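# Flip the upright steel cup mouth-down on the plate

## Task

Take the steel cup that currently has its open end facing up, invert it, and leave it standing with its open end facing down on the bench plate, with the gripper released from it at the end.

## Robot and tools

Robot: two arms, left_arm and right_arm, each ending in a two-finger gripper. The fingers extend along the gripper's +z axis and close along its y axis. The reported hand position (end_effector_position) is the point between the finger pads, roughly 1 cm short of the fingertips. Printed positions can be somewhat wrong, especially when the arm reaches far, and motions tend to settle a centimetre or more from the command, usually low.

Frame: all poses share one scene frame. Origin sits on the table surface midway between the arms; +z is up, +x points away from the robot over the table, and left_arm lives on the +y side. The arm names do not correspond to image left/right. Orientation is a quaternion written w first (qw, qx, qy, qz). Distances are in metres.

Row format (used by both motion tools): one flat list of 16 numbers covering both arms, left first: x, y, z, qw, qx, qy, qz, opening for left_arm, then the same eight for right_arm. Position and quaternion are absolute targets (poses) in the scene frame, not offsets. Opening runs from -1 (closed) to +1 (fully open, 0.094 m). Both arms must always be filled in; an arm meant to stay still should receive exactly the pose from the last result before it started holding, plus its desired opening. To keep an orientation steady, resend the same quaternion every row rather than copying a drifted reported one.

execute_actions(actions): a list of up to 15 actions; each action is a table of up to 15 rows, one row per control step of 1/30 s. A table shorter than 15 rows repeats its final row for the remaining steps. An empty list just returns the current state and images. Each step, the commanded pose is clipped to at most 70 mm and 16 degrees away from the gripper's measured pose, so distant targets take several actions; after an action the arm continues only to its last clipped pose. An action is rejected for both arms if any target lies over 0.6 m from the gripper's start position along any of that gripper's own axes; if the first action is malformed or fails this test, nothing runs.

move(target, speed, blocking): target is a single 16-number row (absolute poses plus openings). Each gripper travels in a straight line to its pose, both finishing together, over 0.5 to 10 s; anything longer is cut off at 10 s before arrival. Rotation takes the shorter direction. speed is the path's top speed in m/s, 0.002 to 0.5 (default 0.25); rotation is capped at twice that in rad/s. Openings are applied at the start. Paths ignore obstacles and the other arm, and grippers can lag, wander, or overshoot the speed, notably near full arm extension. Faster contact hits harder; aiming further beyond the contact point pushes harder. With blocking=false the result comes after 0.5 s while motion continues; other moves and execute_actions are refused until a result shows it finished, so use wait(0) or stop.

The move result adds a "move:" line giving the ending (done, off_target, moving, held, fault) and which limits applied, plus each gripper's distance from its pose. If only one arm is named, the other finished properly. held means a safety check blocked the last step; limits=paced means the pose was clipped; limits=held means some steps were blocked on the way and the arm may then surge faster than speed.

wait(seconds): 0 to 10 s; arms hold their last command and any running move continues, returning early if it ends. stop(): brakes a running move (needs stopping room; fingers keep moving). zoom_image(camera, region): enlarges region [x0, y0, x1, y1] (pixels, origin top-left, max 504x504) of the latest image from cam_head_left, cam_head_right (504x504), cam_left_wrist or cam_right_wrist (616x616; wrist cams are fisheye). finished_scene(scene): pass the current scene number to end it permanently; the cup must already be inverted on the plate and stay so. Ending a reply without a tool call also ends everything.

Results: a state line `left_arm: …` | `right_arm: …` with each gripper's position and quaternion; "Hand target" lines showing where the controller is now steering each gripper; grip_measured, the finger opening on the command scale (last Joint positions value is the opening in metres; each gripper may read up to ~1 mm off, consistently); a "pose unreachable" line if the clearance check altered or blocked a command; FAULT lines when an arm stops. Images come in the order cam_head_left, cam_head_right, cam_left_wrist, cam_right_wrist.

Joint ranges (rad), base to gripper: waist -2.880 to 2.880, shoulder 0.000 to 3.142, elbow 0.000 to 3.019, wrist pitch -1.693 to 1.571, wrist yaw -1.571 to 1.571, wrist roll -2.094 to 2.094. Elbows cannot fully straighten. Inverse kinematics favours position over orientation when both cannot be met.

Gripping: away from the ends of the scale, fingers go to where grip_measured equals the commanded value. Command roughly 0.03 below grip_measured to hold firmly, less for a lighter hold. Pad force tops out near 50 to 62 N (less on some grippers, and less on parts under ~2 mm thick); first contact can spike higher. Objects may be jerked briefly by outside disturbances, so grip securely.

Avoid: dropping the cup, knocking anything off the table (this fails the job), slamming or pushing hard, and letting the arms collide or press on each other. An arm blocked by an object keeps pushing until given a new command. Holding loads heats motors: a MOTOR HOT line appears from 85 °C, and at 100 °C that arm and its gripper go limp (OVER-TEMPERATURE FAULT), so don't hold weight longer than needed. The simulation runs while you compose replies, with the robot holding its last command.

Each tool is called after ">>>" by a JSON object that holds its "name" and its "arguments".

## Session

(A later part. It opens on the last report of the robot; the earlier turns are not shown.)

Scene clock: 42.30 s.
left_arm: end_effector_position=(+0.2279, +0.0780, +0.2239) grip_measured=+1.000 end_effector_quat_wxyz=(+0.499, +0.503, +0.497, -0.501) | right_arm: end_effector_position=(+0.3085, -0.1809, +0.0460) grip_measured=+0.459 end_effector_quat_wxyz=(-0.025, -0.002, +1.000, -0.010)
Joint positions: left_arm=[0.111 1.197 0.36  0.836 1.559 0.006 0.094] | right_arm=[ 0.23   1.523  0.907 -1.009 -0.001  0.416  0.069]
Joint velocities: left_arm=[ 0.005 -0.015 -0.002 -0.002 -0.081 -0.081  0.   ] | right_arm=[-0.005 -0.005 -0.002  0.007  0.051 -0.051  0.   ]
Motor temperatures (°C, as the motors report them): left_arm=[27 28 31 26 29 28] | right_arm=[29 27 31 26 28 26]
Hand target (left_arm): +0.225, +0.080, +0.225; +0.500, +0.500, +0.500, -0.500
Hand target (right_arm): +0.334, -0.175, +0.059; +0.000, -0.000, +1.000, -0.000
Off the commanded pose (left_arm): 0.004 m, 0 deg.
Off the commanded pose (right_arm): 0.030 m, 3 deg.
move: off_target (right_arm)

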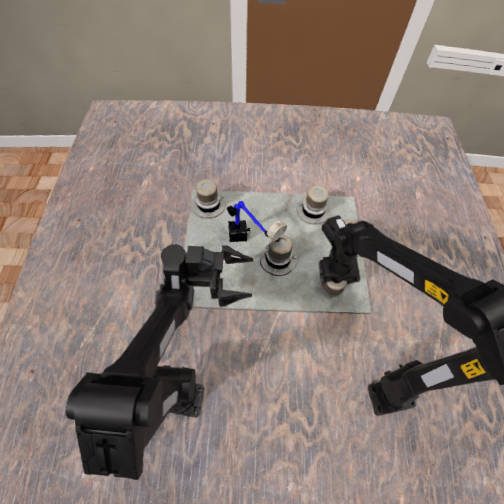

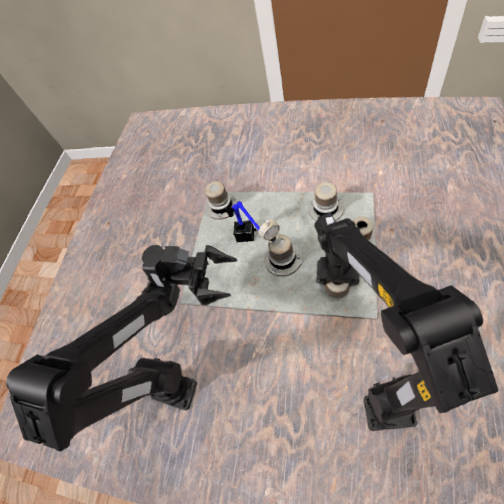

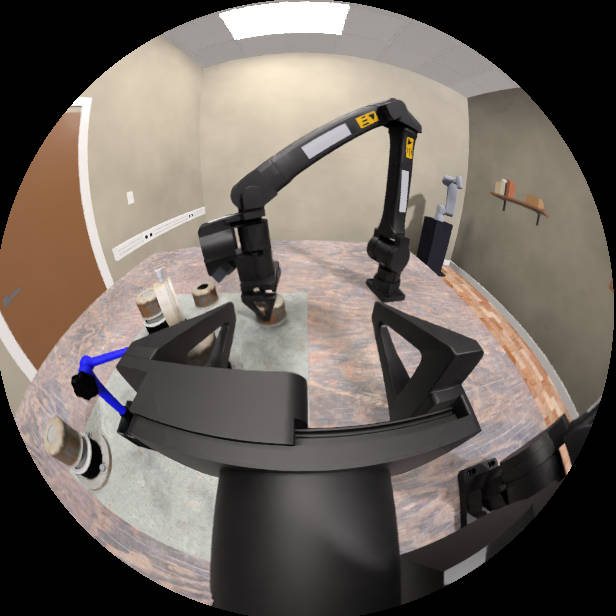

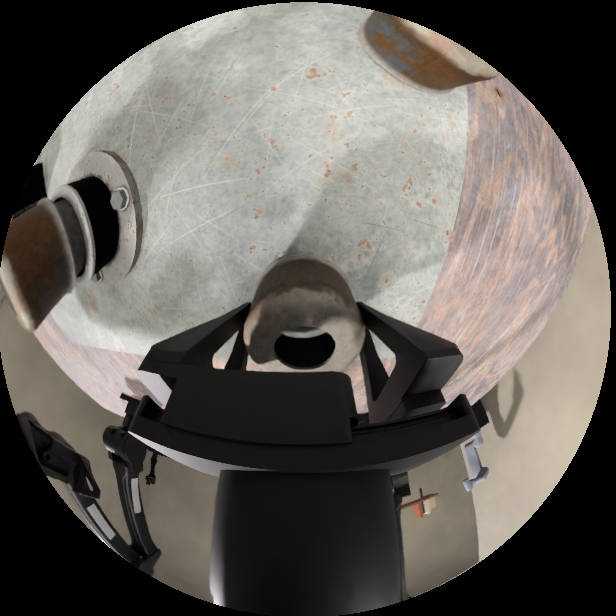

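Nearly touching. A small final descent, then release and lift.

>>> {"name": "move", "arguments": {"target": [0.225,0.08,0.225,0.5,0.5,0.5,-0.5,1,0.31,-0.181,0.036,0,0,1,0,0.41], "speed": 0.02}}

>>> {"name": "move", "arguments": {"target": [0.225,0.08,0.225,0.5,0.5,0.5,-0.5,1,0.31,-0.181,0.04,0,0,1,0,1], "speed": 0.02}}

>>> {"name": "move", "arguments": {"target": [0.225,0.08,0.225,0.5,0.5,0.5,-0.5,1,0.31,-0.181,0.14,0,0,1,0,1]}}

Scene clock: 44.27 s.
left_arm: end_effector_position=(+0.2279, +0.0780, +0.2239) grip_measured=+1.000 end_effector_quat_wxyz=(+0.499, +0.503, +0.497, -0.501) | right_arm: end_effector_position=(+0.3075, -0.1814, +0.0435) grip_measured=+0.459 end_effector_quat_wxyz=(-0.006, -0.002, +1.000, -0.002)
Joint positions: left_arm=[0.111 1.197 0.36  0.836 1.559 0.006 0.094] | right_arm=[ 0.23   1.5    0.874 -0.958 -0.001  0.416  0.069]
Joint velocities: left_arm=[-0.005 -0.005 -0.002 -0.012 -0.051 -0.037  0.   ] | right_arm=[ 0.005 -0.005 -0.002  0.007 -0.095  0.022  0.001]
Motor temperatures (°C, as the motors report them): left_arm=[27 28 31 26 28 28] | right_arm=[29 28 31 26 28 26]
Hand target (left_arm): +0.225, +0.080, +0.225; +0.500, +0.500, +0.500, -0.500
Hand target (right_arm): +0.310, -0.181, +0.036; -0.000, -0.000, +1.000, +0.000
Off the commanded pose (left_arm): 0.004 m, 0 deg.
Off the commanded pose (right_arm): 0.008 m, 1 deg.
move: done

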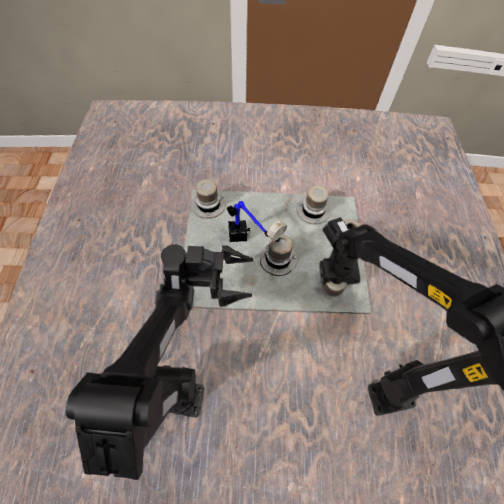

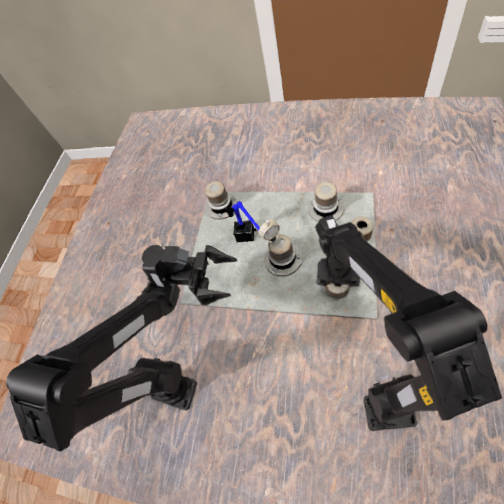

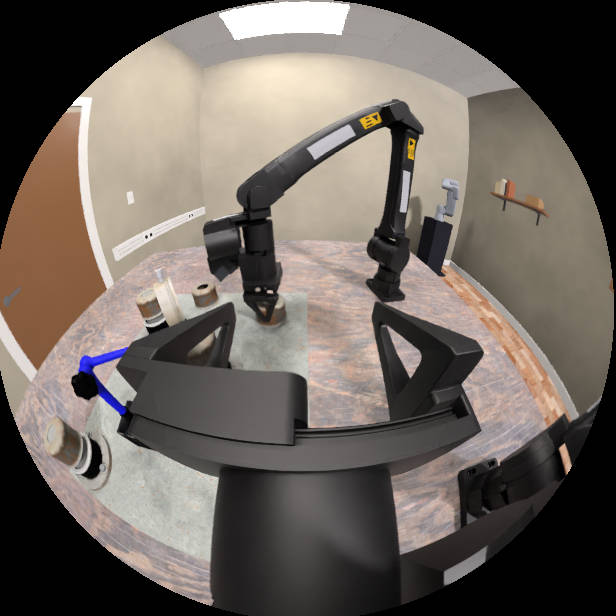

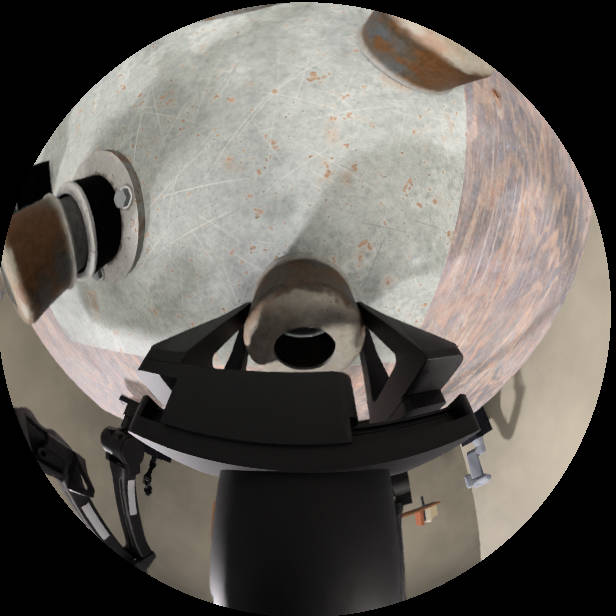

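Scene clock: 44.97 s.
left_arm: end_effector_position=(+0.2279, +0.0780, +0.2239) grip_measured=+1.000 end_effector_quat_wxyz=(+0.499, +0.503, +0.497, -0.501) | right_arm: end_effector_position=(+0.3109, -0.1799, +0.0436) grip_measured=+1.000 end_effector_quat_wxyz=(+0.001, -0.002, +1.000, +0.001)
Joint positions: left_arm=[0.111 1.197 0.36  0.836 1.559 0.006 0.094] | right_arm=[ 0.23   1.499  0.874 -0.943 -0.001  0.416  0.094]
Joint velocities: left_arm=[-0.005  0.015 -0.002 -0.002 -0.022  0.022  0.   ] | right_arm=[-0.005 -0.015 -0.012  0.032 -0.037  0.007  0.   ]
Motor temperatures (°C, as the motors report them): left_arm=[27 28 31 26 28 28] | right_arm=[29 28 31 26 28 26]
Hand target (left_arm): +0.225, +0.080, +0.225; +0.500, +0.500, +0.500, -0.500
Hand target (right_arm): +0.310, -0.181, +0.040; +0.000, -0.000, +1.000, +0.000
Off the commanded pose (left_arm): 0.004 m, 0 deg.
Off the commanded pose (right_arm): 0.004 m, 0 deg.
move: done

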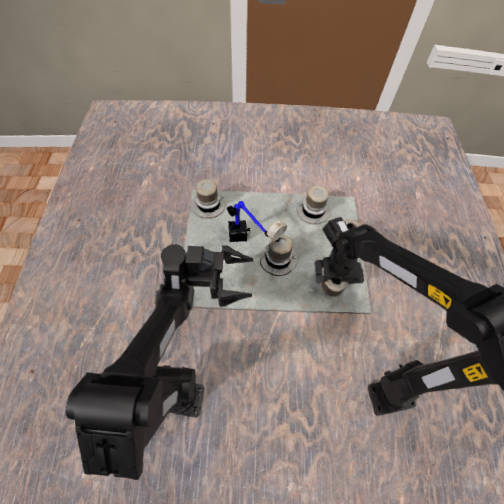

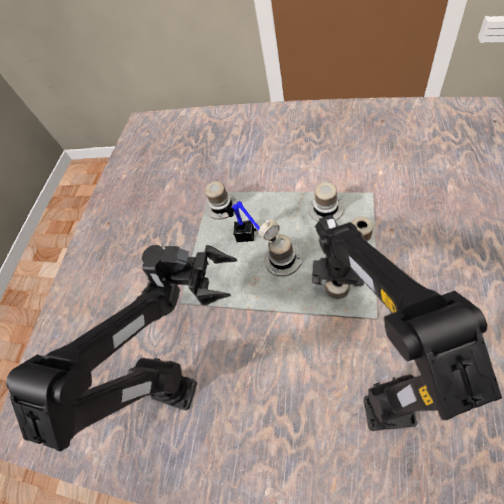

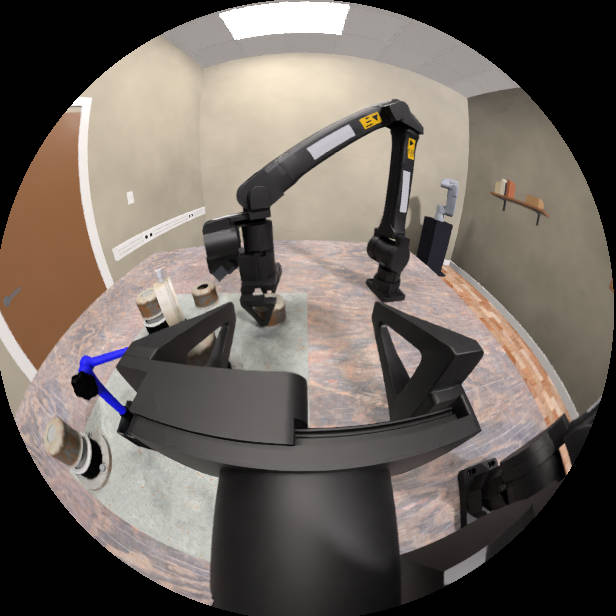

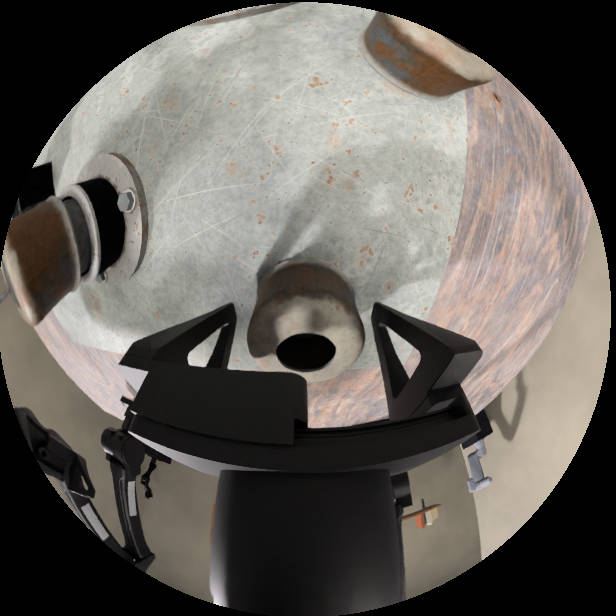

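Scene clock: 45.80 s.
left_arm: end_effector_position=(+0.2279, +0.0780, +0.2239) grip_measured=+1.000 end_effector_quat_wxyz=(+0.499, +0.503, +0.497, -0.501) | right_arm: end_effector_position=(+0.2976, -0.1858, +0.1302) grip_measured=+1.000 end_effector_quat_wxyz=(-0.009, -0.002, +1.000, -0.003)
Joint positions: left_arm=[0.111 1.197 0.36  0.836 1.559 0.006 0.094] | right_arm=[ 0.23   1.355  0.983 -1.218 -0.001  0.416  0.094]
Joint velocities: left_arm=[-0.005 -0.015 -0.007 -0.007 -0.081 -0.051  0.   ] | right_arm=[-0.015 -0.005 -0.012 -0.007  0.037 -0.022  0.   ]
Motor temperatures (°C, as the motors report them): left_arm=[27 28 30 26 28 28] | right_arm=[29 28 31 26 28 26]
Hand target (left_arm): +0.225, +0.080, +0.225; +0.500, +0.500, +0.500, -0.500
Hand target (right_arm): +0.308, -0.182, +0.140; +0.000, -0.000, +1.000, +0.000
Off the commanded pose (left_arm): 0.004 m, 0 deg.
Off the commanded pose (right_arm): 0.017 m, 1 deg.
move: off_target (right_arm)

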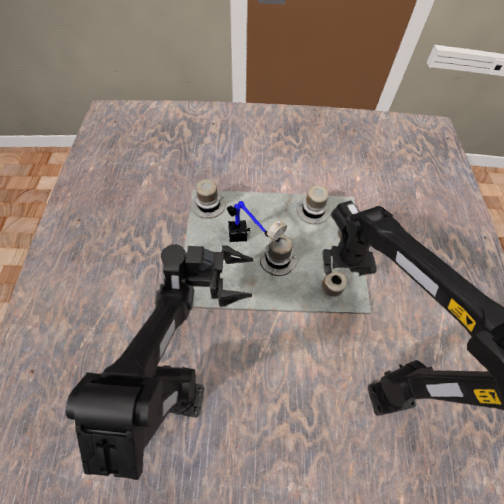

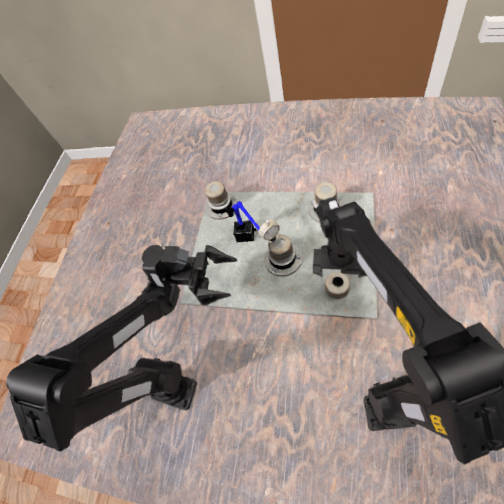

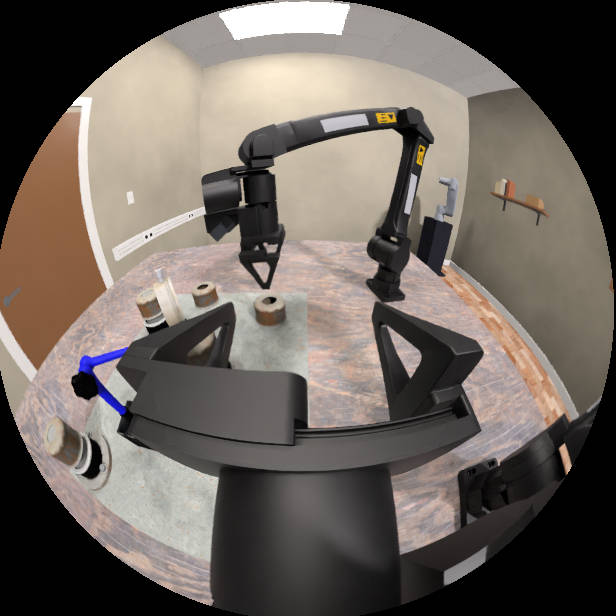

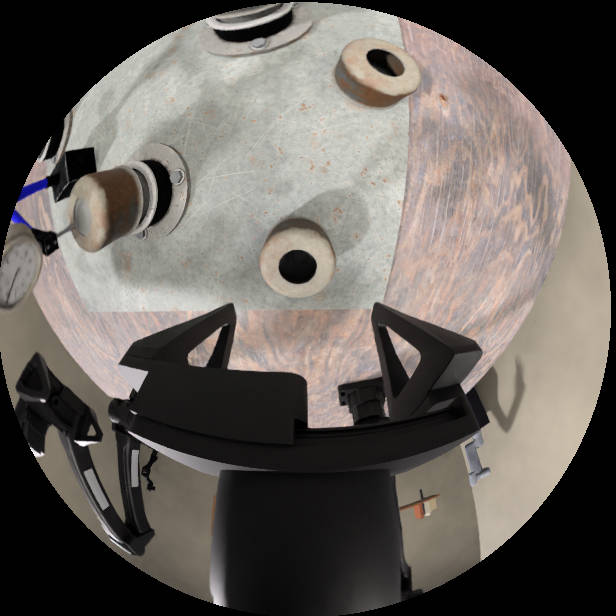

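>>> {"name": "finished_scene", "arguments": {"scene": 1}}

The scene is finished: the task was done.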